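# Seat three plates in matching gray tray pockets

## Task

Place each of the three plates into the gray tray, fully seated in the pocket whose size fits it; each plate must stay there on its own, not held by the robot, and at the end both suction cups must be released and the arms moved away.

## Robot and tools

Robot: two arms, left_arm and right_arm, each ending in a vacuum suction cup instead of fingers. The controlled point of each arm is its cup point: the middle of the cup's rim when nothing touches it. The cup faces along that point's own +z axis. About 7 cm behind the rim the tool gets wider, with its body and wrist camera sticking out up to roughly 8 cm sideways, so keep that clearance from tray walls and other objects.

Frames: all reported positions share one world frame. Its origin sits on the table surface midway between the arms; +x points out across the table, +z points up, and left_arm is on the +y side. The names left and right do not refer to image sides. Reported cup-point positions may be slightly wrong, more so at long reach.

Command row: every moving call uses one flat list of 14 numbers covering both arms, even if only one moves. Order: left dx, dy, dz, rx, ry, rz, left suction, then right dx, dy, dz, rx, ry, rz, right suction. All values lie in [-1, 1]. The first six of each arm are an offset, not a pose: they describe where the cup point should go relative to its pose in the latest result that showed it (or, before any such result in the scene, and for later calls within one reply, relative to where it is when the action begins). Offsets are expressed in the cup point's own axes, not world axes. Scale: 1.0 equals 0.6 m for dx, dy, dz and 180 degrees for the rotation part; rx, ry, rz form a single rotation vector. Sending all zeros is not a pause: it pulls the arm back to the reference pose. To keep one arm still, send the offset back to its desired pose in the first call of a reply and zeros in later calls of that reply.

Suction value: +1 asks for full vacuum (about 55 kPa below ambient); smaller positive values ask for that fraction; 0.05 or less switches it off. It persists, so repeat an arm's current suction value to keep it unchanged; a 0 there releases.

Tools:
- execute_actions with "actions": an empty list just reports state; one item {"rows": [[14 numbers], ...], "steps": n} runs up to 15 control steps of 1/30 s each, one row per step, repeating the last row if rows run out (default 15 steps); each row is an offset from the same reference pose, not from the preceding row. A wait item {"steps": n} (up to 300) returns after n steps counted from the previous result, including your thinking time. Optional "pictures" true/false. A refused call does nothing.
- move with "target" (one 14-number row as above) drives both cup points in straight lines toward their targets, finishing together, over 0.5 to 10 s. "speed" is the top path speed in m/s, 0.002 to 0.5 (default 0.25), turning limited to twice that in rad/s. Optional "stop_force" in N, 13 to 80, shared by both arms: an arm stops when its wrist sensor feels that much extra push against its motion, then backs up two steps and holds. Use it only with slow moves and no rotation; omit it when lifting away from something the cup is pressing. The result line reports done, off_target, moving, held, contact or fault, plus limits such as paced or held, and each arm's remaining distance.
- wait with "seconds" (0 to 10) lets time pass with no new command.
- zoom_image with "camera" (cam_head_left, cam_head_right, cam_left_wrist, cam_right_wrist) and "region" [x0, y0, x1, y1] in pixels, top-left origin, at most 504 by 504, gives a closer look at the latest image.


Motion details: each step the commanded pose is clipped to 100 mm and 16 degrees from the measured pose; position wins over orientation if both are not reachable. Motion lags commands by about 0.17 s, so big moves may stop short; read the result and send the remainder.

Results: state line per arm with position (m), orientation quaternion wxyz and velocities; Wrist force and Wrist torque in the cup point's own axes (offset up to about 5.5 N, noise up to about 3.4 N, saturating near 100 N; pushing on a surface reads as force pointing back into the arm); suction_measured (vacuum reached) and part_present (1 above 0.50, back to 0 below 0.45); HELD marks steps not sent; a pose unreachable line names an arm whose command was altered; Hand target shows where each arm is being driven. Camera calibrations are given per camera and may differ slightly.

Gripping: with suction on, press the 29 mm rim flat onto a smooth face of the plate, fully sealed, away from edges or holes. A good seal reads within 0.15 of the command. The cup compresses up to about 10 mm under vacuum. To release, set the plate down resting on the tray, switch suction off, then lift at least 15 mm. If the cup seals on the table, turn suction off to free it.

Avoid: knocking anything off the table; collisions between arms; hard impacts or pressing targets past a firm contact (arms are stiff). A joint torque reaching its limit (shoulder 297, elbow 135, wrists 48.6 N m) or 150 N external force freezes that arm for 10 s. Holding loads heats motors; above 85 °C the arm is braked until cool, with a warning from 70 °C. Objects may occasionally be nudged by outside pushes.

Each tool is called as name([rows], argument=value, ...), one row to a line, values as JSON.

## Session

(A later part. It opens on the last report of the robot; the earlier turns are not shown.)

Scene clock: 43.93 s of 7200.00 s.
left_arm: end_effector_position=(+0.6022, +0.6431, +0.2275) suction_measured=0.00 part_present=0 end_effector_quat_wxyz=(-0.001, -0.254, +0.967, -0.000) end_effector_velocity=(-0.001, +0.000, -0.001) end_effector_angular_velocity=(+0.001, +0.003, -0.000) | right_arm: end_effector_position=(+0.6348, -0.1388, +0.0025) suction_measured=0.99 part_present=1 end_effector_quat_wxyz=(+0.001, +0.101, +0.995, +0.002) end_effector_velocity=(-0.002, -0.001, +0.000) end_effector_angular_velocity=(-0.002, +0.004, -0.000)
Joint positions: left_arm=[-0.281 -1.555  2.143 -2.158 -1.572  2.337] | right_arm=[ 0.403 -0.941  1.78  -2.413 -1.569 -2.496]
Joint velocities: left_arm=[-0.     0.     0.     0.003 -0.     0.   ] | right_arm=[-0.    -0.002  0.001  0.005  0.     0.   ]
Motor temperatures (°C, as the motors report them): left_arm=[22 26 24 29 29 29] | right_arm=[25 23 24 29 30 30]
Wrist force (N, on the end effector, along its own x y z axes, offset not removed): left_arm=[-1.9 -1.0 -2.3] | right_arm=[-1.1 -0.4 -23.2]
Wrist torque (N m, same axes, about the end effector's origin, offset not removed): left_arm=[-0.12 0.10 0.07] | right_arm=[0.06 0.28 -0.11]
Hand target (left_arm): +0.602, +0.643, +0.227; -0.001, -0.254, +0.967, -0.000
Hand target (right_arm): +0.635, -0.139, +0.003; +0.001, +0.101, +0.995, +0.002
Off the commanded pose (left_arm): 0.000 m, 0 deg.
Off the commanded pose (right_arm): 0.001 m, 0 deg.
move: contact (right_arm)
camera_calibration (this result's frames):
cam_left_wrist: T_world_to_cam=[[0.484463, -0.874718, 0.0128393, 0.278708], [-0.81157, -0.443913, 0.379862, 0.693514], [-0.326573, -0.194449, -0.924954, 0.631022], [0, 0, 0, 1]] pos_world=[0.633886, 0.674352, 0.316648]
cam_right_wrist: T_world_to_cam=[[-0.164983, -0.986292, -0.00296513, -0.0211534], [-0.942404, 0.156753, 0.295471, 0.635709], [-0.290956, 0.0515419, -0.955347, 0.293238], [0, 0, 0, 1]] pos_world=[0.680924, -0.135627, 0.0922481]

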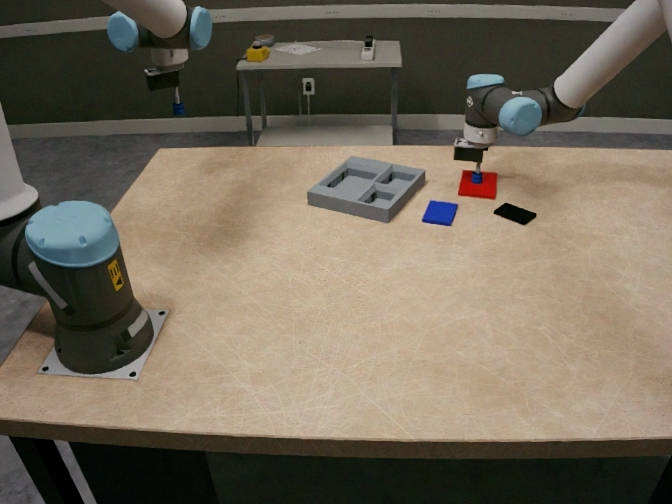

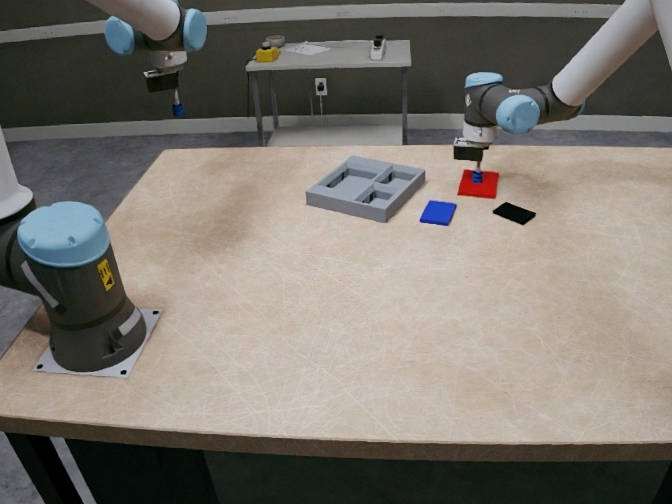

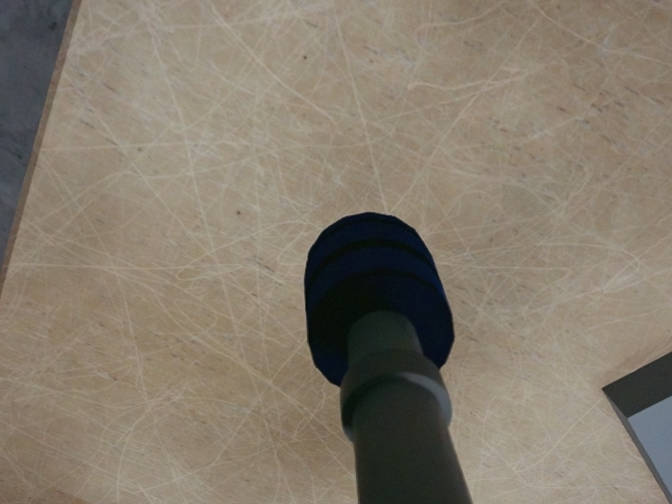

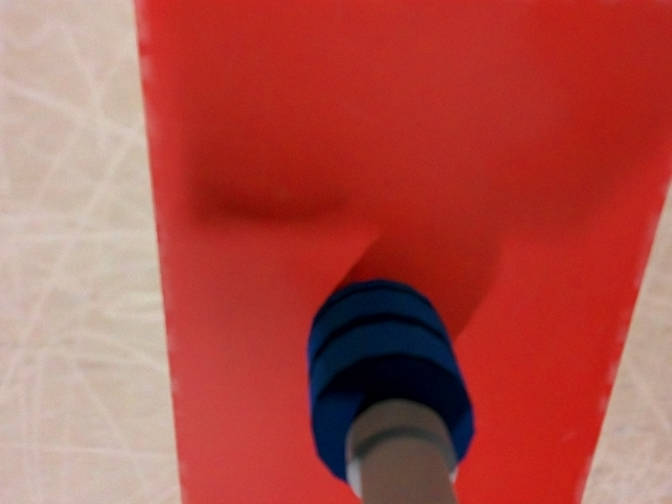

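move(target=[0,0,0,0,0,0,0,0,0,-0.105,0,0,0,1], speed=0.1)

move(target=[0,0,0,0,0,0,0,0.156,0.5605,0,0,0,0.0706,1], speed=0.2)

move(target=[0,0,0,0,0,0,0,0,0,0.035,0,0,0,1], speed=0.02, stop_force=13)

zoom_image(camera="cam_head_left", region=[280, 120, 440, 240])

Scene clock: 56.67 s of 7200.00 s.
left_arm: end_effector_position=(+0.6022, +0.6431, +0.2275) suction_measured=0.00 part_present=0 end_effector_quat_wxyz=(-0.001, -0.254, +0.967, -0.000) end_effector_velocity=(-0.000, +0.000, +0.000) end_effector_angular_velocity=(-0.000, -0.001, +0.000) | right_arm: end_effector_position=(+0.6347, -0.1388, +0.0653) suction_measured=0.99 part_present=1 end_effector_quat_wxyz=(+0.001, +0.101, +0.995, +0.002) end_effector_velocity=(+0.001, +0.000, +0.003) end_effector_angular_velocity=(+0.000, -0.002, -0.001)
Joint positions: left_arm=[-0.281 -1.555  2.143 -2.158 -1.572  2.337] | right_arm=[ 0.403 -1.016  1.762 -2.32  -1.569 -2.496]
Joint velocities: left_arm=[ 0.    -0.001  0.    -0.     0.    -0.   ] | right_arm=[ 0.    -0.002 -0.003  0.003 -0.     0.001]
Motor temperatures (°C, as the motors report them): left_arm=[22 26 24 29 29 29] | right_arm=[25 23 24 29 30 30]
Wrist force (N, on the end effector, along its own x y z axes, offset not removed): left_arm=[-0.8 -0.6 2.9] | right_arm=[-1.1 1.2 1.1]
Wrist torque (N m, same axes, about the end effector's origin, offset not removed): left_arm=[-0.03 0.06 -0.03] | right_arm=[0.22 0.33 -0.20]
Hand target (left_arm): +0.602, +0.643, +0.227; -0.001, -0.254, +0.967, -0.000
Hand target (right_arm): +0.635, -0.139, +0.066; +0.001, +0.101, +0.995, +0.002
Off the commanded pose (left_arm): 0.000 m, 0 deg.
Off the commanded pose (right_arm): 0.000 m, 0 deg.
move: done
camera_calibration (this result's frames):
cam_left_wrist: T_world_to_cam=[[0.484463, -0.874717, 0.0128391, 0.278708], [-0.81157, -0.443913, 0.379862, 0.693514], [-0.326573, -0.194449, -0.924954, 0.631022], [0, 0, 0, 1]] pos_world=[0.633886, 0.674352, 0.316648]
cam_right_wrist: T_world_to_cam=[[-0.164983, -0.986292, -0.00296467, -0.0210351], [-0.942404, 0.156753, 0.295472, 0.617059], [-0.290957, 0.0515417, -0.955347, 0.353209], [0, 0, 0, 1]] pos_world=[0.680817, -0.135678, 0.155051]

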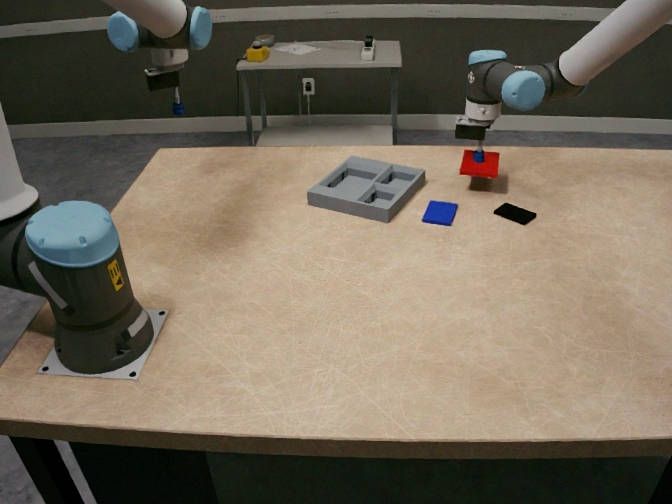

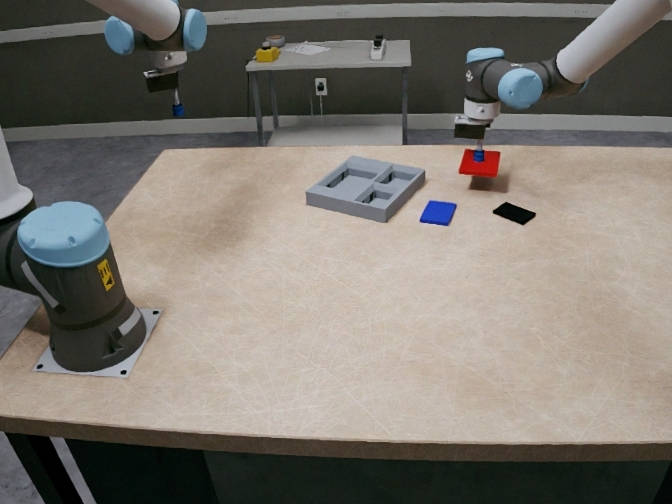

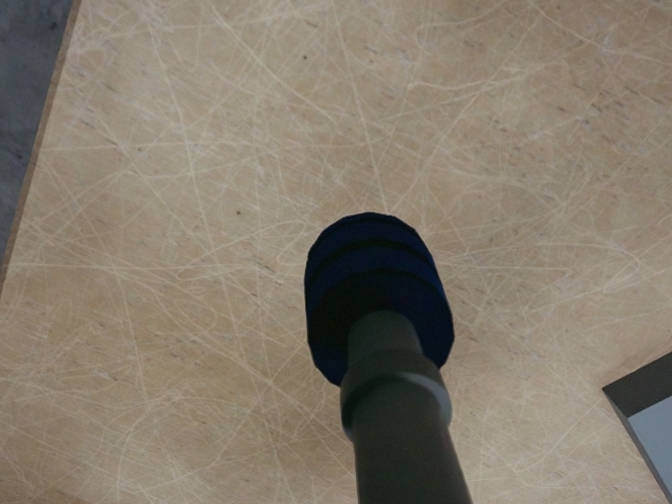

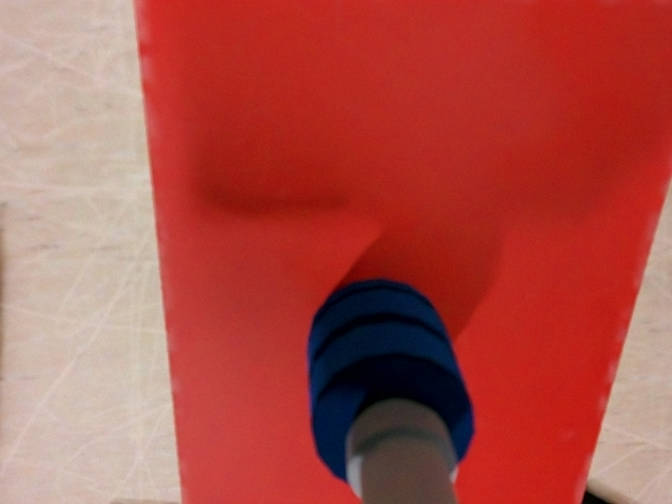

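Scene clock: 59.00 s of 7200.00 s.
left_arm: end_effector_position=(+0.6022, +0.6431, +0.2275) suction_measured=0.00 part_present=0 end_effector_quat_wxyz=(-0.001, -0.254, +0.967, -0.000) end_effector_velocity=(+0.000, +0.000, +0.000) end_effector_angular_velocity=(+0.000, -0.001, -0.000) | right_arm: end_effector_position=(+0.6103, +0.2093, +0.0656) suction_measured=0.98 part_present=1 end_effector_quat_wxyz=(+0.001, +0.210, +0.978, +0.002) end_effector_velocity=(+0.000, +0.003, -0.000) end_effector_angular_velocity=(-0.000, +0.002, -0.003)
Joint positions: left_arm=[-0.281 -1.555  2.143 -2.158 -1.572  2.337] | right_arm=[ 0.712 -0.703  1.18  -2.052 -1.569 -1.966]
Joint velocities: left_arm=[-0.    -0.001 -0.    -0.     0.001  0.   ] | right_arm=[ 0.001  0.004 -0.007  0.005  0.001  0.004]
Motor temperatures (°C, as the motors report them): left_arm=[22 26 24 29 29 29] | right_arm=[25 23 24 29 30 30]
Wrist force (N, on the end effector, along its own x y z axes, offset not removed): left_arm=[-4.3 0.1 3.1] | right_arm=[-2.5 1.3 1.4]
Wrist torque (N m, same axes, about the end effector's origin, offset not removed): left_arm=[0.05 0.55 -0.09] | right_arm=[0.27 0.45 -0.14]
Hand target (left_arm): +0.602, +0.643, +0.227; -0.001, -0.254, +0.967, -0.000
Hand target (right_arm): +0.610, +0.210, +0.066; +0.001, +0.210, +0.978, +0.002
Off the commanded pose (left_arm): 0.000 m, 0 deg.
Off the commanded pose (right_arm): 0.001 m, 0 deg.
move: done
camera_calibration (this result's frames):
cam_left_wrist: T_world_to_cam=[[0.484463, -0.874717, 0.0128393, 0.278708], [-0.81157, -0.443913, 0.379863, 0.693514], [-0.326573, -0.194449, -0.924954, 0.631022], [0, 0, 0, 1]] pos_world=[0.633886, 0.674352, 0.316648]
cam_right_wrist: T_world_to_cam=[[-0.377766, -0.925894, -0.00370435, 0.435588], [-0.884449, 0.359667, 0.297303, 0.461492], [-0.273938, 0.115587, -0.954776, 0.304668], [0, 0, 0, 1]] pos_world=[0.656177, 0.202109, 0.1553]

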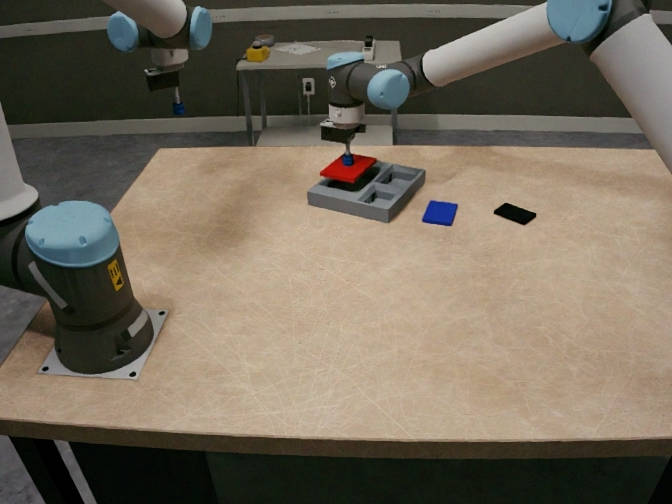

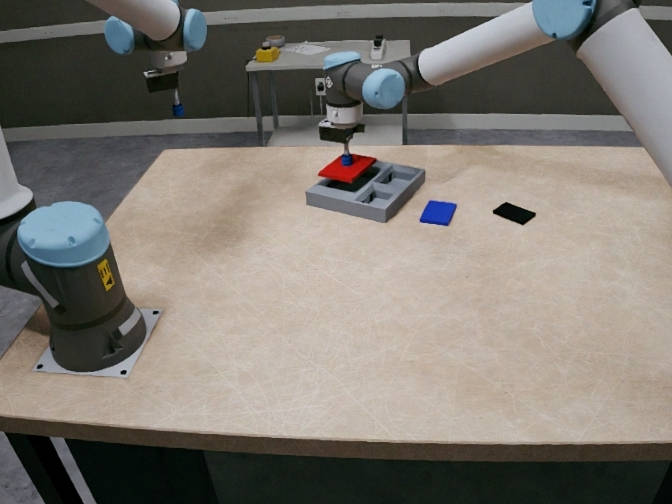

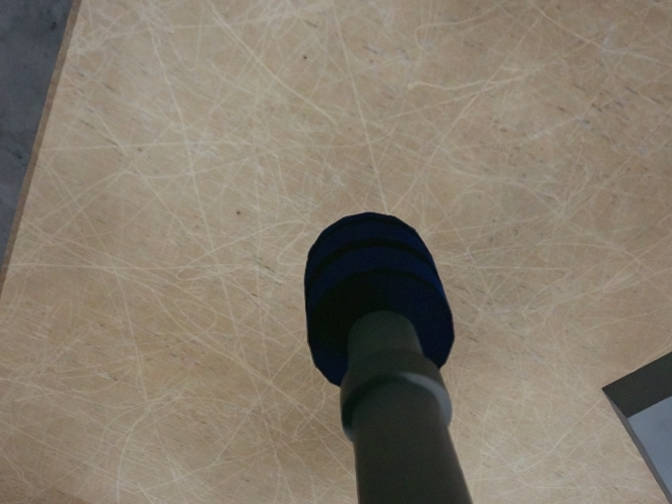

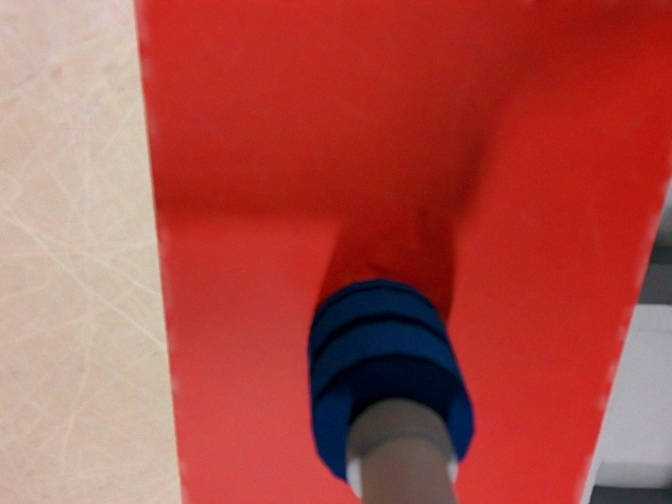

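Scene clock: 60.33 s of 7200.00 s.
left_arm: end_effector_position=(+0.6022, +0.6431, +0.2275) suction_measured=0.00 part_present=0 end_effector_quat_wxyz=(-0.001, -0.254, +0.967, -0.000) end_effector_velocity=(-0.000, -0.000, -0.001) end_effector_angular_velocity=(+0.001, +0.002, -0.001) | right_arm: end_effector_position=(+0.6103, +0.2094, +0.0448) suction_measured=0.99 part_present=1 end_effector_quat_wxyz=(+0.001, +0.210, +0.978, +0.002) end_effector_velocity=(-0.001, -0.000, -0.003) end_effector_angular_velocity=(-0.001, +0.002, -0.001)
Joint positions: left_arm=[-0.281 -1.555  2.143 -2.158 -1.572  2.337] | right_arm=[ 0.712 -0.686  1.188 -2.077 -1.569 -1.966]
Joint velocities: left_arm=[-0.     0.     0.     0.001  0.     0.   ] | right_arm=[ 0.     0.002  0.002 -0.002  0.001  0.001]
Motor temperatures (°C, as the motors report them): left_arm=[22 26 24 29 29 29] | right_arm=[25 23 24 29 30 30]
Wrist force (N, on the end effector, along its own x y z axes, offset not removed): left_arm=[-1.4 -2.5 0.5] | right_arm=[-3.5 0.1 0.2]
Wrist torque (N m, same axes, about the end effector's origin, offset not removed): left_arm=[-0.20 0.06 0.12] | right_arm=[0.06 0.61 -0.17]
Hand target (left_arm): +0.602, +0.643, +0.227; -0.001, -0.254, +0.967, -0.000
Hand target (right_arm): +0.610, +0.209, +0.045; +0.001, +0.210, +0.978, +0.002
Off the commanded pose (left_arm): 0.000 m, 0 deg.
Off the commanded pose (right_arm): 0.000 m, 0 deg.
move: done
camera_calibration (this result's frames):
cam_left_wrist: T_world_to_cam=[[0.484463, -0.874718, 0.0128394, 0.278708], [-0.81157, -0.443913, 0.379862, 0.693514], [-0.326573, -0.194449, -0.924954, 0.631022], [0, 0, 0, 1]] pos_world=[0.633886, 0.674352, 0.316648]
cam_right_wrist: T_world_to_cam=[[-0.377714, -0.925915, -0.00369521, 0.435533], [-0.884469, 0.35962, 0.2973, 0.467648], [-0.273945, 0.115563, -0.954777, 0.284847], [0, 0, 0, 1]] pos_world=[0.65616, 0.202173, 0.134543]

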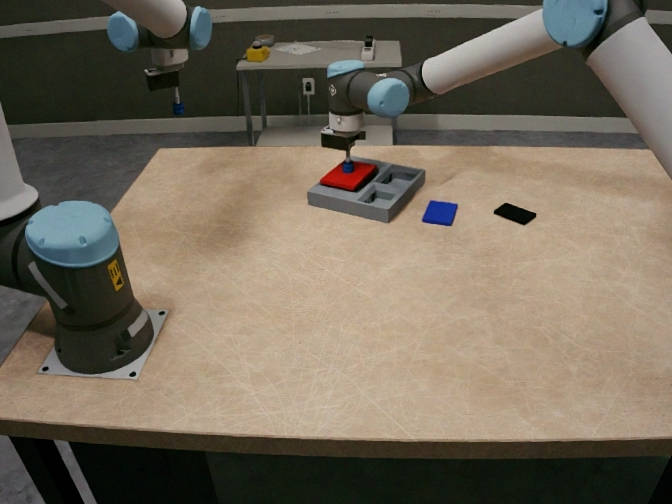

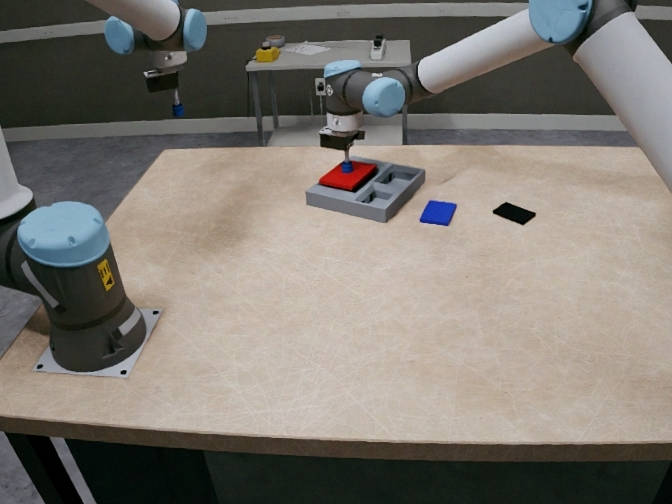

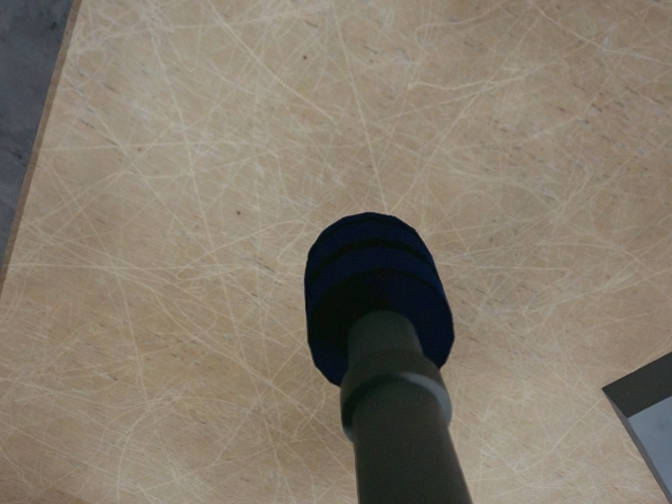

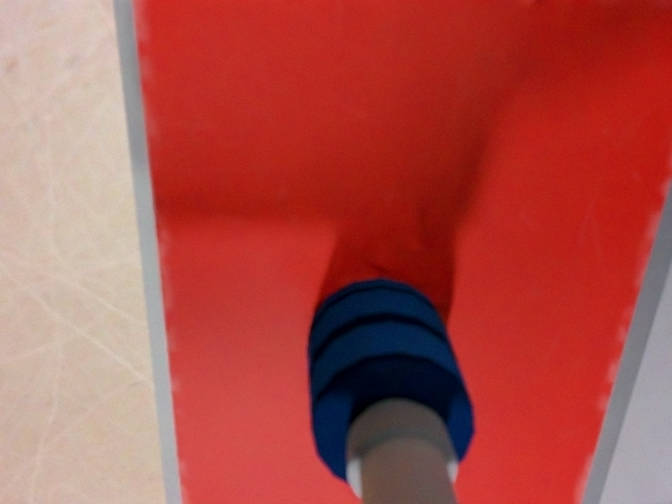

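Region (280, 120, 440, 240) of cam_head_left's 672x504 image, scaled by 3.150, with more detail than that image has; it fills the top 378 rows of this view, and the rest is white.

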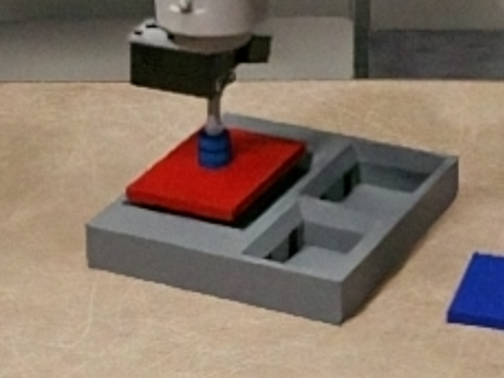

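move(target=[0,0,0,0,0,0,0,0,-0.01,0.008,0,0,0,1], speed=0.01)

move(target=[0,0,0,0,0,0,0,0,0,0.015,0,0,0,1], speed=0.005, stop_force=13)

zoom_image(camera="cam_head_left", region=[300, 145, 400, 220])

Scene clock: 67.20 s of 7200.00 s.
left_arm: end_effector_position=(+0.6022, +0.6431, +0.2275) suction_measured=0.00 part_present=0 end_effector_quat_wxyz=(-0.001, -0.254, +0.967, -0.000) end_effector_velocity=(-0.000, +0.000, -0.000) end_effector_angular_velocity=(+0.000, +0.002, +0.000) | right_arm: end_effector_position=(+0.6079, +0.2041, +0.0402) suction_measured=0.99 part_present=1 end_effector_quat_wxyz=(+0.001, +0.210, +0.978, +0.002) end_effector_velocity=(-0.001, -0.002, -0.002) end_effector_angular_velocity=(-0.000, +0.002, -0.000)
Joint positions: left_arm=[-0.281 -1.555  2.143 -2.158 -1.572  2.337] | right_arm=[ 0.71  -0.69   1.207 -2.091 -1.569 -1.968]
Joint velocities: left_arm=[ 0.     0.     0.     0.002 -0.    -0.   ] | right_arm=[-0.001 -0.002  0.007 -0.004  0.001 -0.   ]
Motor temperatures (°C, as the motors report them): left_arm=[22 26 24 29 29 29] | right_arm=[25 23 24 29 30 30]
Wrist force (N, on the end effector, along its own x y z axes, offset not removed): left_arm=[-2.0 -1.8 -0.2] | right_arm=[-1.7 0.2 1.1]
Wrist torque (N m, same axes, about the end effector's origin, offset not removed): left_arm=[-0.11 0.20 -0.07] | right_arm=[0.06 0.36 -0.22]
Hand target (left_arm): +0.602, +0.643, +0.227; -0.001, -0.254, +0.967, -0.000
Hand target (right_arm): +0.608, +0.204, +0.040; +0.001, +0.210, +0.978, +0.002
Off the commanded pose (left_arm): 0.000 m, 0 deg.
Off the commanded pose (right_arm): 0.000 m, 0 deg.
move: done
camera_calibration (this result's frames):
cam_left_wrist: T_world_to_cam=[[0.484463, -0.874718, 0.0128391, 0.278708], [-0.81157, -0.443913, 0.379862, 0.693514], [-0.326573, -0.194449, -0.924954, 0.631022], [0, 0, 0, 1]] pos_world=[0.633886, 0.674352, 0.316648]
cam_right_wrist: T_world_to_cam=[[-0.377717, -0.925914, -0.00367406, 0.429723], [-0.884466, 0.359629, 0.2973, 0.468831], [-0.273953, 0.115545, -0.954777, 0.280353], [0, 0, 0, 1]] pos_world=[0.653782, 0.196887, 0.12987]

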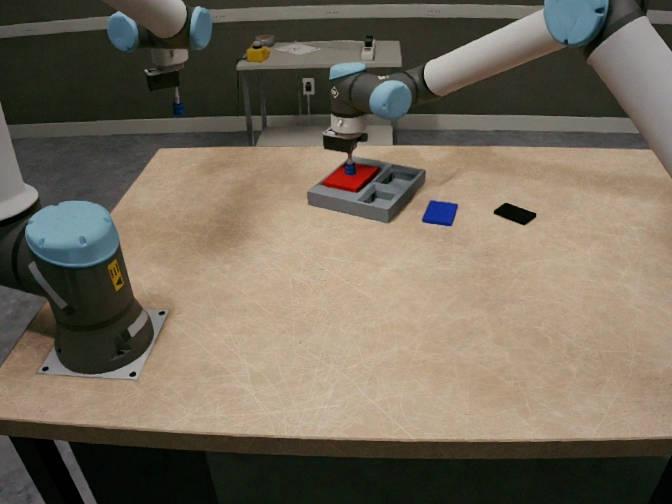

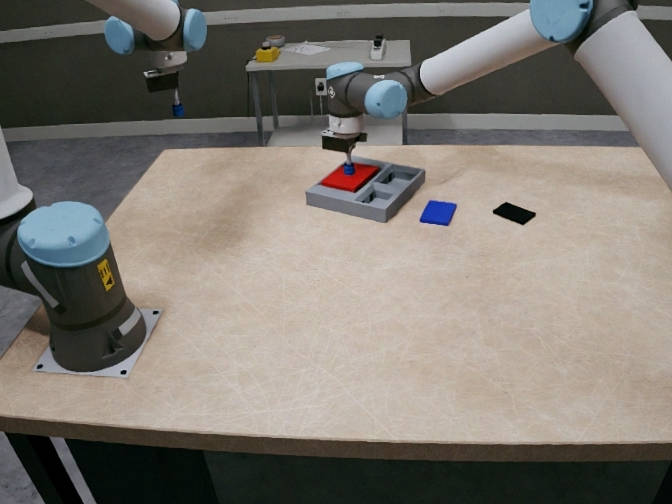

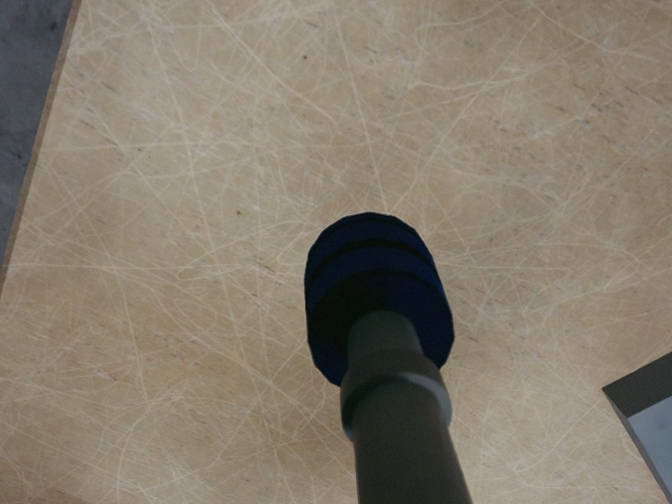

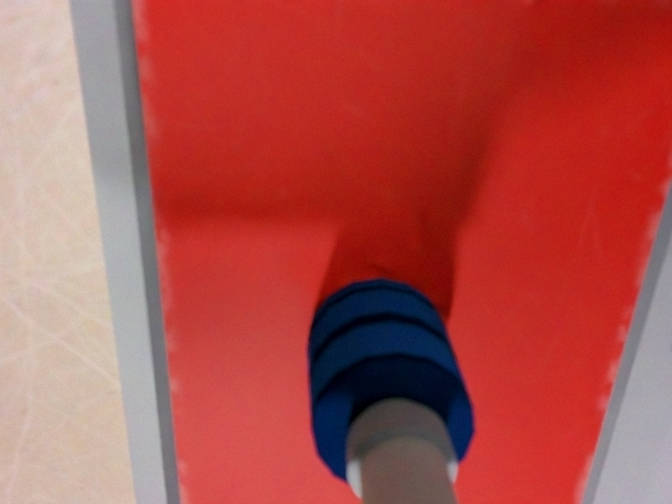

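Scene clock: 69.23 s of 7200.00 s.
left_arm: end_effector_position=(+0.6022, +0.6431, +0.2275) suction_measured=0.00 part_present=0 end_effector_quat_wxyz=(-0.001, -0.254, +0.967, -0.000) end_effector_velocity=(-0.001, +0.000, +0.000) end_effector_angular_velocity=(+0.001, +0.001, +0.000) | right_arm: end_effector_position=(+0.6080, +0.2041, +0.0313) suction_measured=0.99 part_present=1 end_effector_quat_wxyz=(+0.001, +0.210, +0.978, +0.002) end_effector_velocity=(+0.000, +0.000, -0.001) end_effector_angular_velocity=(+0.001, -0.000, -0.001)
Joint positions: left_arm=[-0.281 -1.555  2.143 -2.158 -1.572  2.337] | right_arm=[ 0.71  -0.683  1.209 -2.102 -1.569 -1.968]
Joint velocities: left_arm=[ 0.    -0.001  0.     0.002  0.    -0.   ] | right_arm=[-0.     0.001  0.    -0.002  0.     0.001]
Motor temperatures (°C, as the motors report them): left_arm=[22 26 24 29 29 29] | right_arm=[25 23 24 29 30 30]
Wrist force (N, on the end effector, along its own x y z axes, offset not removed): left_arm=[-3.6 0.3 0.0] | right_arm=[-2.0 0.6 -0.5]
Wrist torque (N m, same axes, about the end effector's origin, offset not removed): left_arm=[0.26 0.45 -0.05] | right_arm=[0.14 0.43 -0.19]
Hand target (left_arm): +0.602, +0.643, +0.227; -0.001, -0.254, +0.967, -0.000
Hand target (right_arm): +0.608, +0.204, +0.031; +0.001, +0.210, +0.978, +0.002
Off the commanded pose (left_arm): 0.000 m, 0 deg.
Off the commanded pose (right_arm): 0.000 m, 0 deg.
move: done
camera_calibration (this result's frames):
cam_right_wrist: T_world_to_cam=[[-0.377733, -0.925907, -0.00367057, 0.429707], [-0.884458, 0.359645, 0.297302, 0.471494], [-0.273954, 0.115547, -0.954776, 0.271877], [0, 0, 0, 1]] pos_world=[0.653813, 0.196883, 0.120983]

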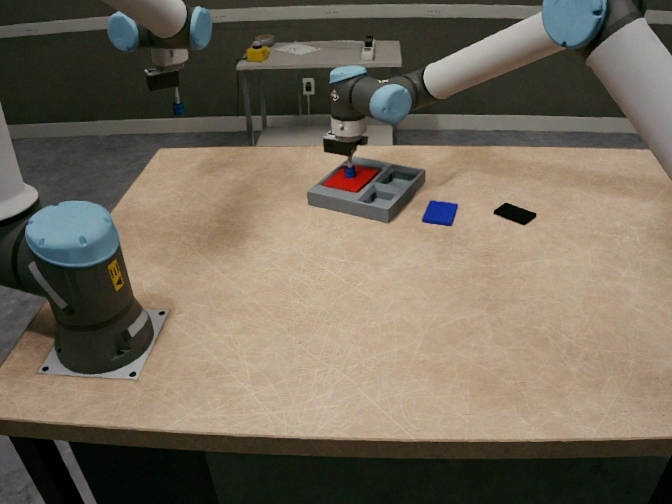

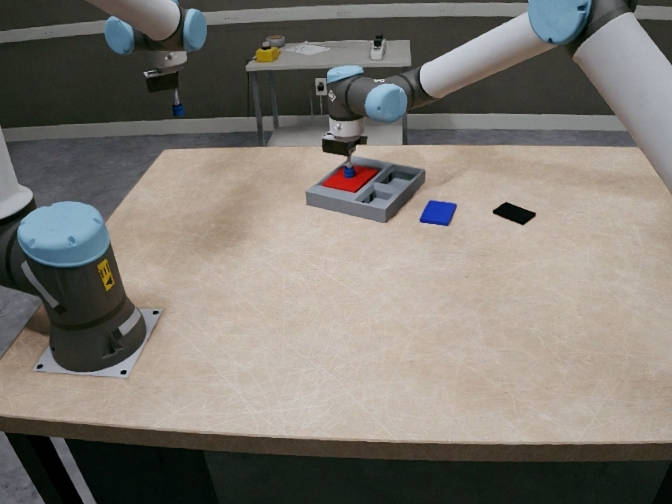

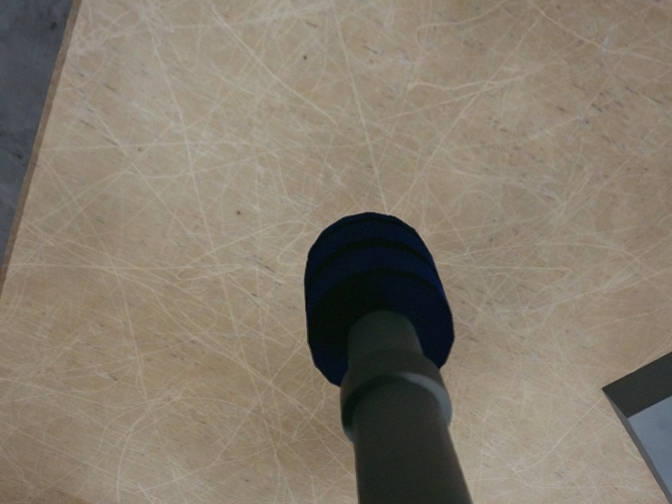

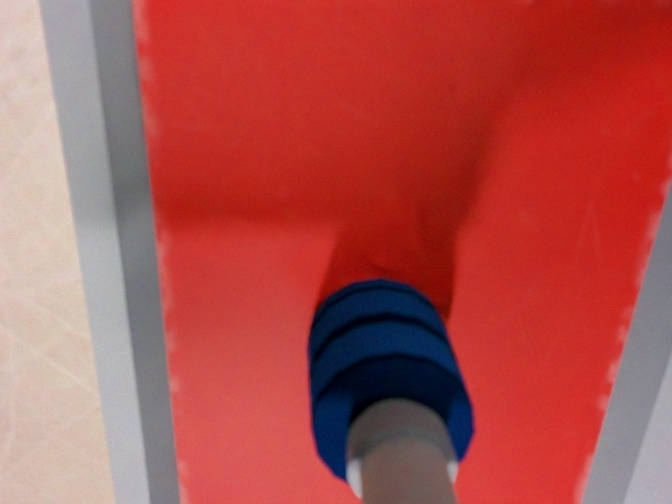

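Region (300, 145, 400, 220) of cam_head_left's 672x504 image, scaled by 5.040, with more detail than that image has; it fills the top 378 rows of this view, and the rest is white.

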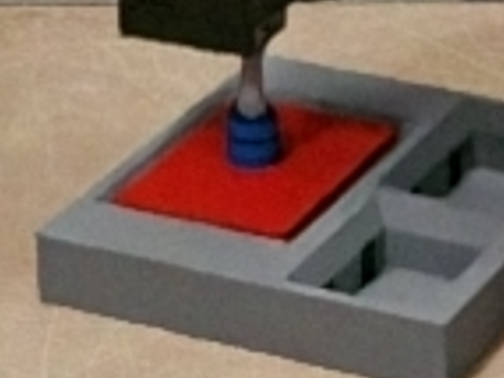

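move(target=[0,0,0,0,0,0,0,0,-0.001,0.05,0,0,0,1], speed=0.005, stop_force=20)

Scene clock: 74.93 s of 7200.00 s.
left_arm: end_effector_position=(+0.6022, +0.6431, +0.2275) suction_measured=0.00 part_present=0 end_effector_quat_wxyz=(-0.001, -0.254, +0.967, -0.000) end_effector_velocity=(-0.001, -0.000, -0.001) end_effector_angular_velocity=(-0.000, +0.003, -0.000) | right_arm: end_effector_position=(+0.6079, +0.2039, +0.0169) suction_measured=1.00 part_present=1 end_effector_quat_wxyz=(+0.001, +0.210, +0.978, +0.002) end_effector_velocity=(-0.000, -0.001, +0.001) end_effector_angular_velocity=(-0.002, +0.001, -0.000)
Joint positions: left_arm=[-0.281 -1.555  2.143 -2.158 -1.572  2.337] | right_arm=[ 0.71  -0.67   1.214 -2.119 -1.569 -1.968]
Joint velocities: left_arm=[-0.001  0.001  0.     0.002 -0.001 -0.   ] | right_arm=[ 0.    -0.001 -0.     0.003 -0.001  0.   ]
Motor temperatures (°C, as the motors report them): left_arm=[22 26 24 29 29 29] | right_arm=[25 23 24 29 30 30]
Wrist force (N, on the end effector, along its own x y z axes, offset not removed): left_arm=[-3.8 -4.7 -1.0] | right_arm=[-5.2 -5.4 -24.4]
Wrist torque (N m, same axes, about the end effector's origin, offset not removed): left_arm=[-0.50 0.39 -0.12] | right_arm=[-0.19 0.84 -0.26]
Hand target (left_arm): +0.602, +0.643, +0.227; -0.001, -0.254, +0.967, -0.000
Hand target (right_arm): +0.608, +0.204, +0.017; +0.001, +0.210, +0.978, +0.002
Off the commanded pose (left_arm): 0.000 m, 0 deg.
Off the commanded pose (right_arm): 0.016 m, 0 deg.
move: contact (right_arm)
camera_calibration (this result's frames):
cam_left_wrist: T_world_to_cam=[[0.484463, -0.874717, 0.0128392, 0.278708], [-0.81157, -0.443913, 0.379862, 0.693514], [-0.326573, -0.194449, -0.924954, 0.631022], [0, 0, 0, 1]] pos_world=[0.633886, 0.674352, 0.316648]
cam_right_wrist: T_world_to_cam=[[-0.377716, -0.925913, -0.00388829, 0.429446], [-0.884517, 0.359581, 0.297205, 0.475835], [-0.273788, 0.115698, -0.954806, 0.258005], [0, 0, 0, 1]] pos_world=[0.653731, 0.196678, 0.106594]

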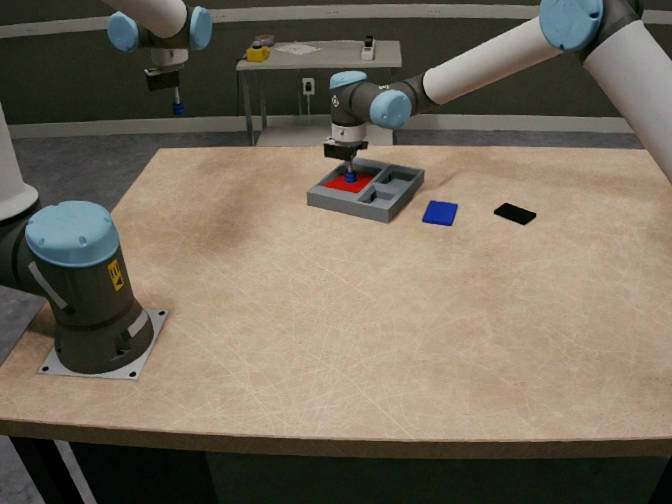

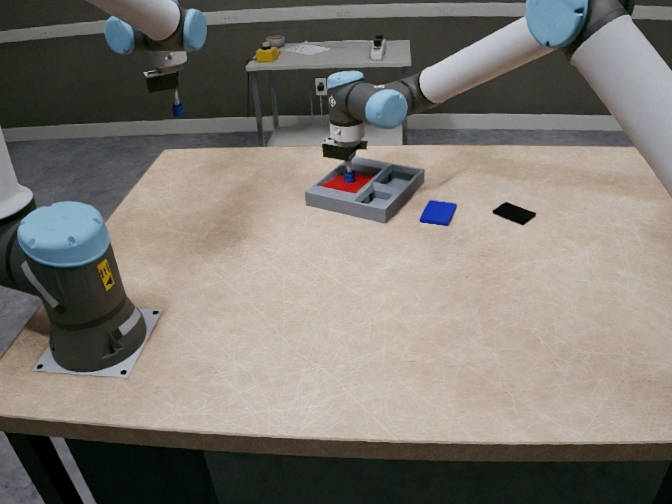

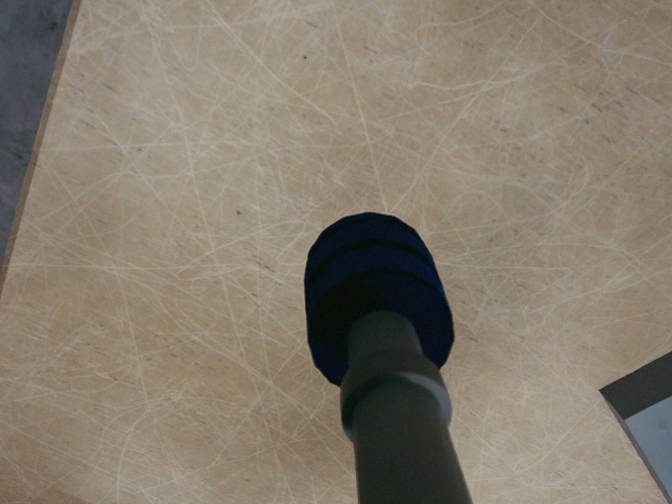

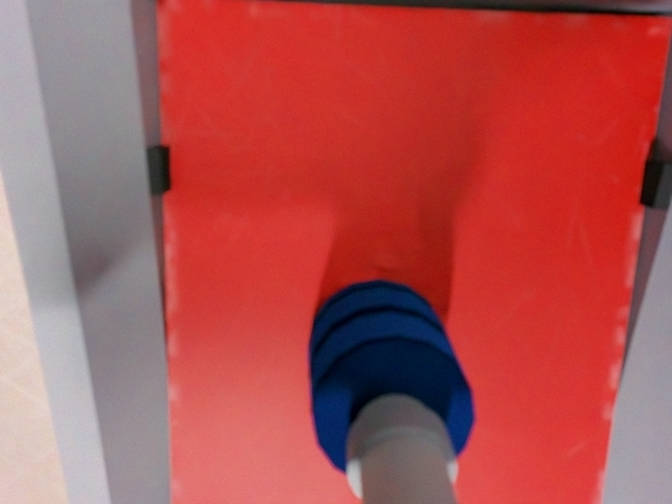

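move(target=[0,0,0,0,0,0,0,-0.002,0,0.025,0,0,0,1], speed=0.003, stop_force=20)

zoom_image(camera="cam_head_left", region=[300, 145, 400, 220])

Scene clock: 80.83 s of 7200.00 s.
left_arm: end_effector_position=(+0.6022, +0.6431, +0.2275) suction_measured=0.00 part_present=0 end_effector_quat_wxyz=(-0.001, -0.254, +0.967, -0.000) end_effector_velocity=(-0.000, -0.000, +0.000) end_effector_angular_velocity=(+0.000, +0.000, -0.000) | right_arm: end_effector_position=(+0.6089, +0.2036, +0.0056) suction_measured=0.98 part_present=1 end_effector_quat_wxyz=(+0.001, +0.210, +0.978, +0.002) end_effector_velocity=(+0.000, +0.000, +0.001) end_effector_angular_velocity=(+0.000, -0.000, +0.000)
Joint positions: left_arm=[-0.281 -1.555  2.143 -2.158 -1.572  2.337] | right_arm=[ 0.709 -0.659  1.216 -2.132 -1.569 -1.969]
Joint velocities: left_arm=[-0.001 -0.     0.     0.     0.    -0.   ] | right_arm=[ 0.    -0.001 -0.     0.001 -0.     0.   ]
Motor temperatures (°C, as the motors report them): left_arm=[22 26 24 29 29 29] | right_arm=[25 23 24 29 30 30]
Wrist force (N, on the end effector, along its own x y z axes, offset not removed): left_arm=[-2.8 -2.1 -2.6] | right_arm=[7.7 -11.7 -45.0]
Wrist torque (N m, same axes, about the end effector's origin, offset not removed): left_arm=[-0.17 0.17 -0.08] | right_arm=[0.10 0.29 -0.19]
Hand target (left_arm): +0.602, +0.643, +0.227; -0.001, -0.254, +0.967, -0.000
Hand target (right_arm): +0.609, +0.204, +0.006; +0.001, +0.210, +0.978, +0.002
Off the commanded pose (left_arm): 0.000 m, 0 deg.
Off the commanded pose (right_arm): 0.004 m, 0 deg.
move: contact (right_arm)
camera_calibration (this result's frames):
cam_left_wrist: T_world_to_cam=[[0.484463, -0.874717, 0.012839, 0.278708], [-0.81157, -0.443913, 0.379862, 0.693514], [-0.326573, -0.194449, -0.924954, 0.631022], [0, 0, 0, 1]] pos_world=[0.633886, 0.674352, 0.316648]
cam_right_wrist: T_world_to_cam=[[-0.377711, -0.925914, -0.0042646, 0.429499], [-0.884609, 0.359493, 0.297039, 0.480204], [-0.273499, 0.115968, -0.954856, 0.247317], [0, 0, 0, 1]] pos_world=[0.65466, 0.196368, 0.0953444]

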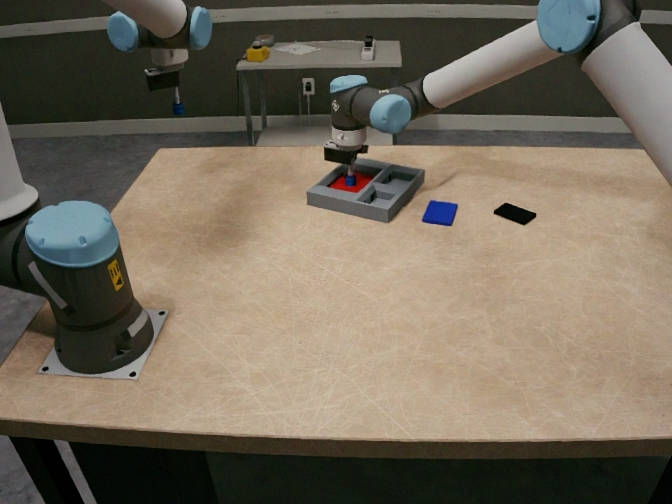

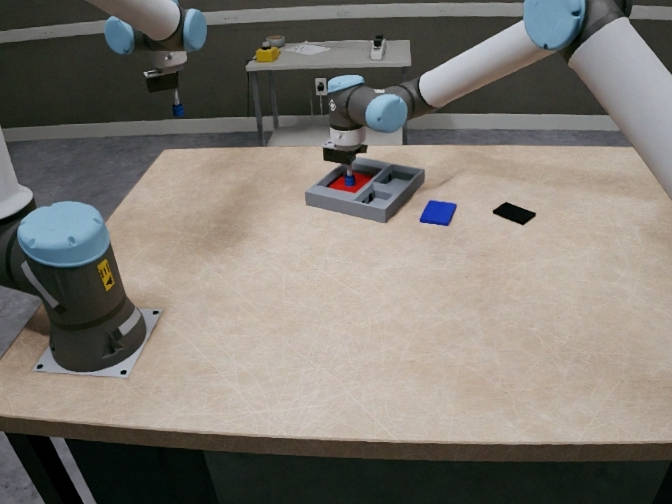

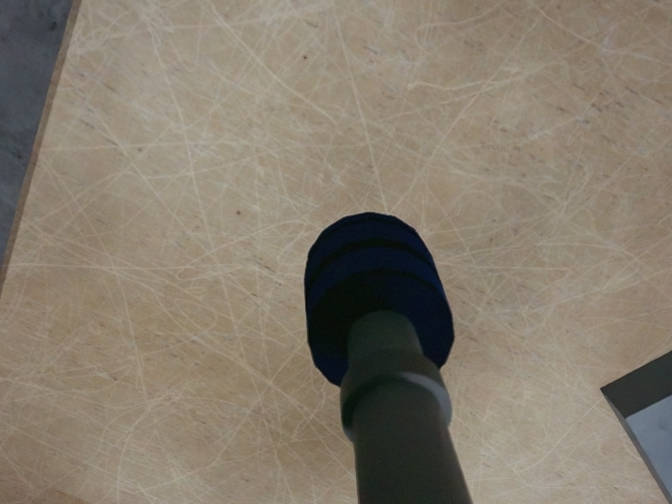

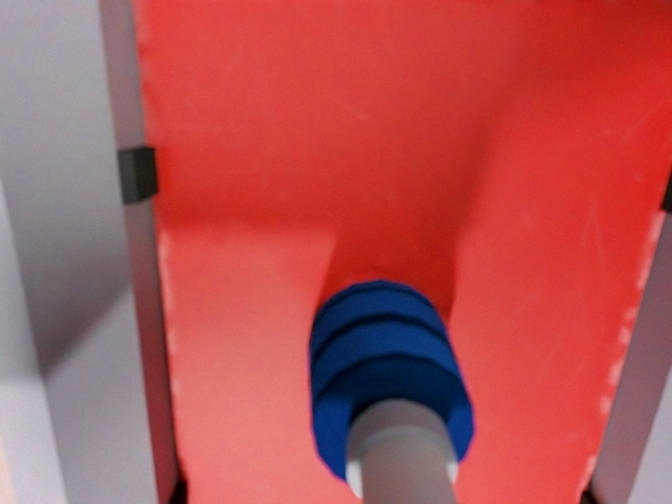

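Region (300, 145, 400, 220) of cam_head_left's 672x504 image, scaled by 5.040, with more detail than that image has; it fills the top 378 rows of this view, and the rest is white.

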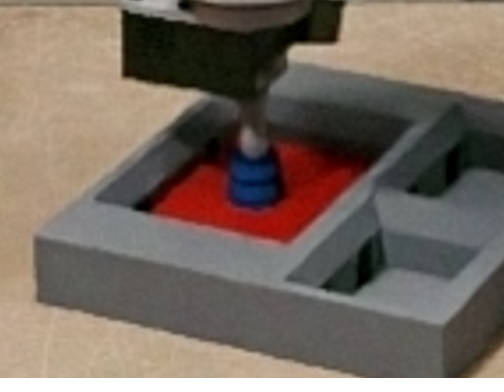

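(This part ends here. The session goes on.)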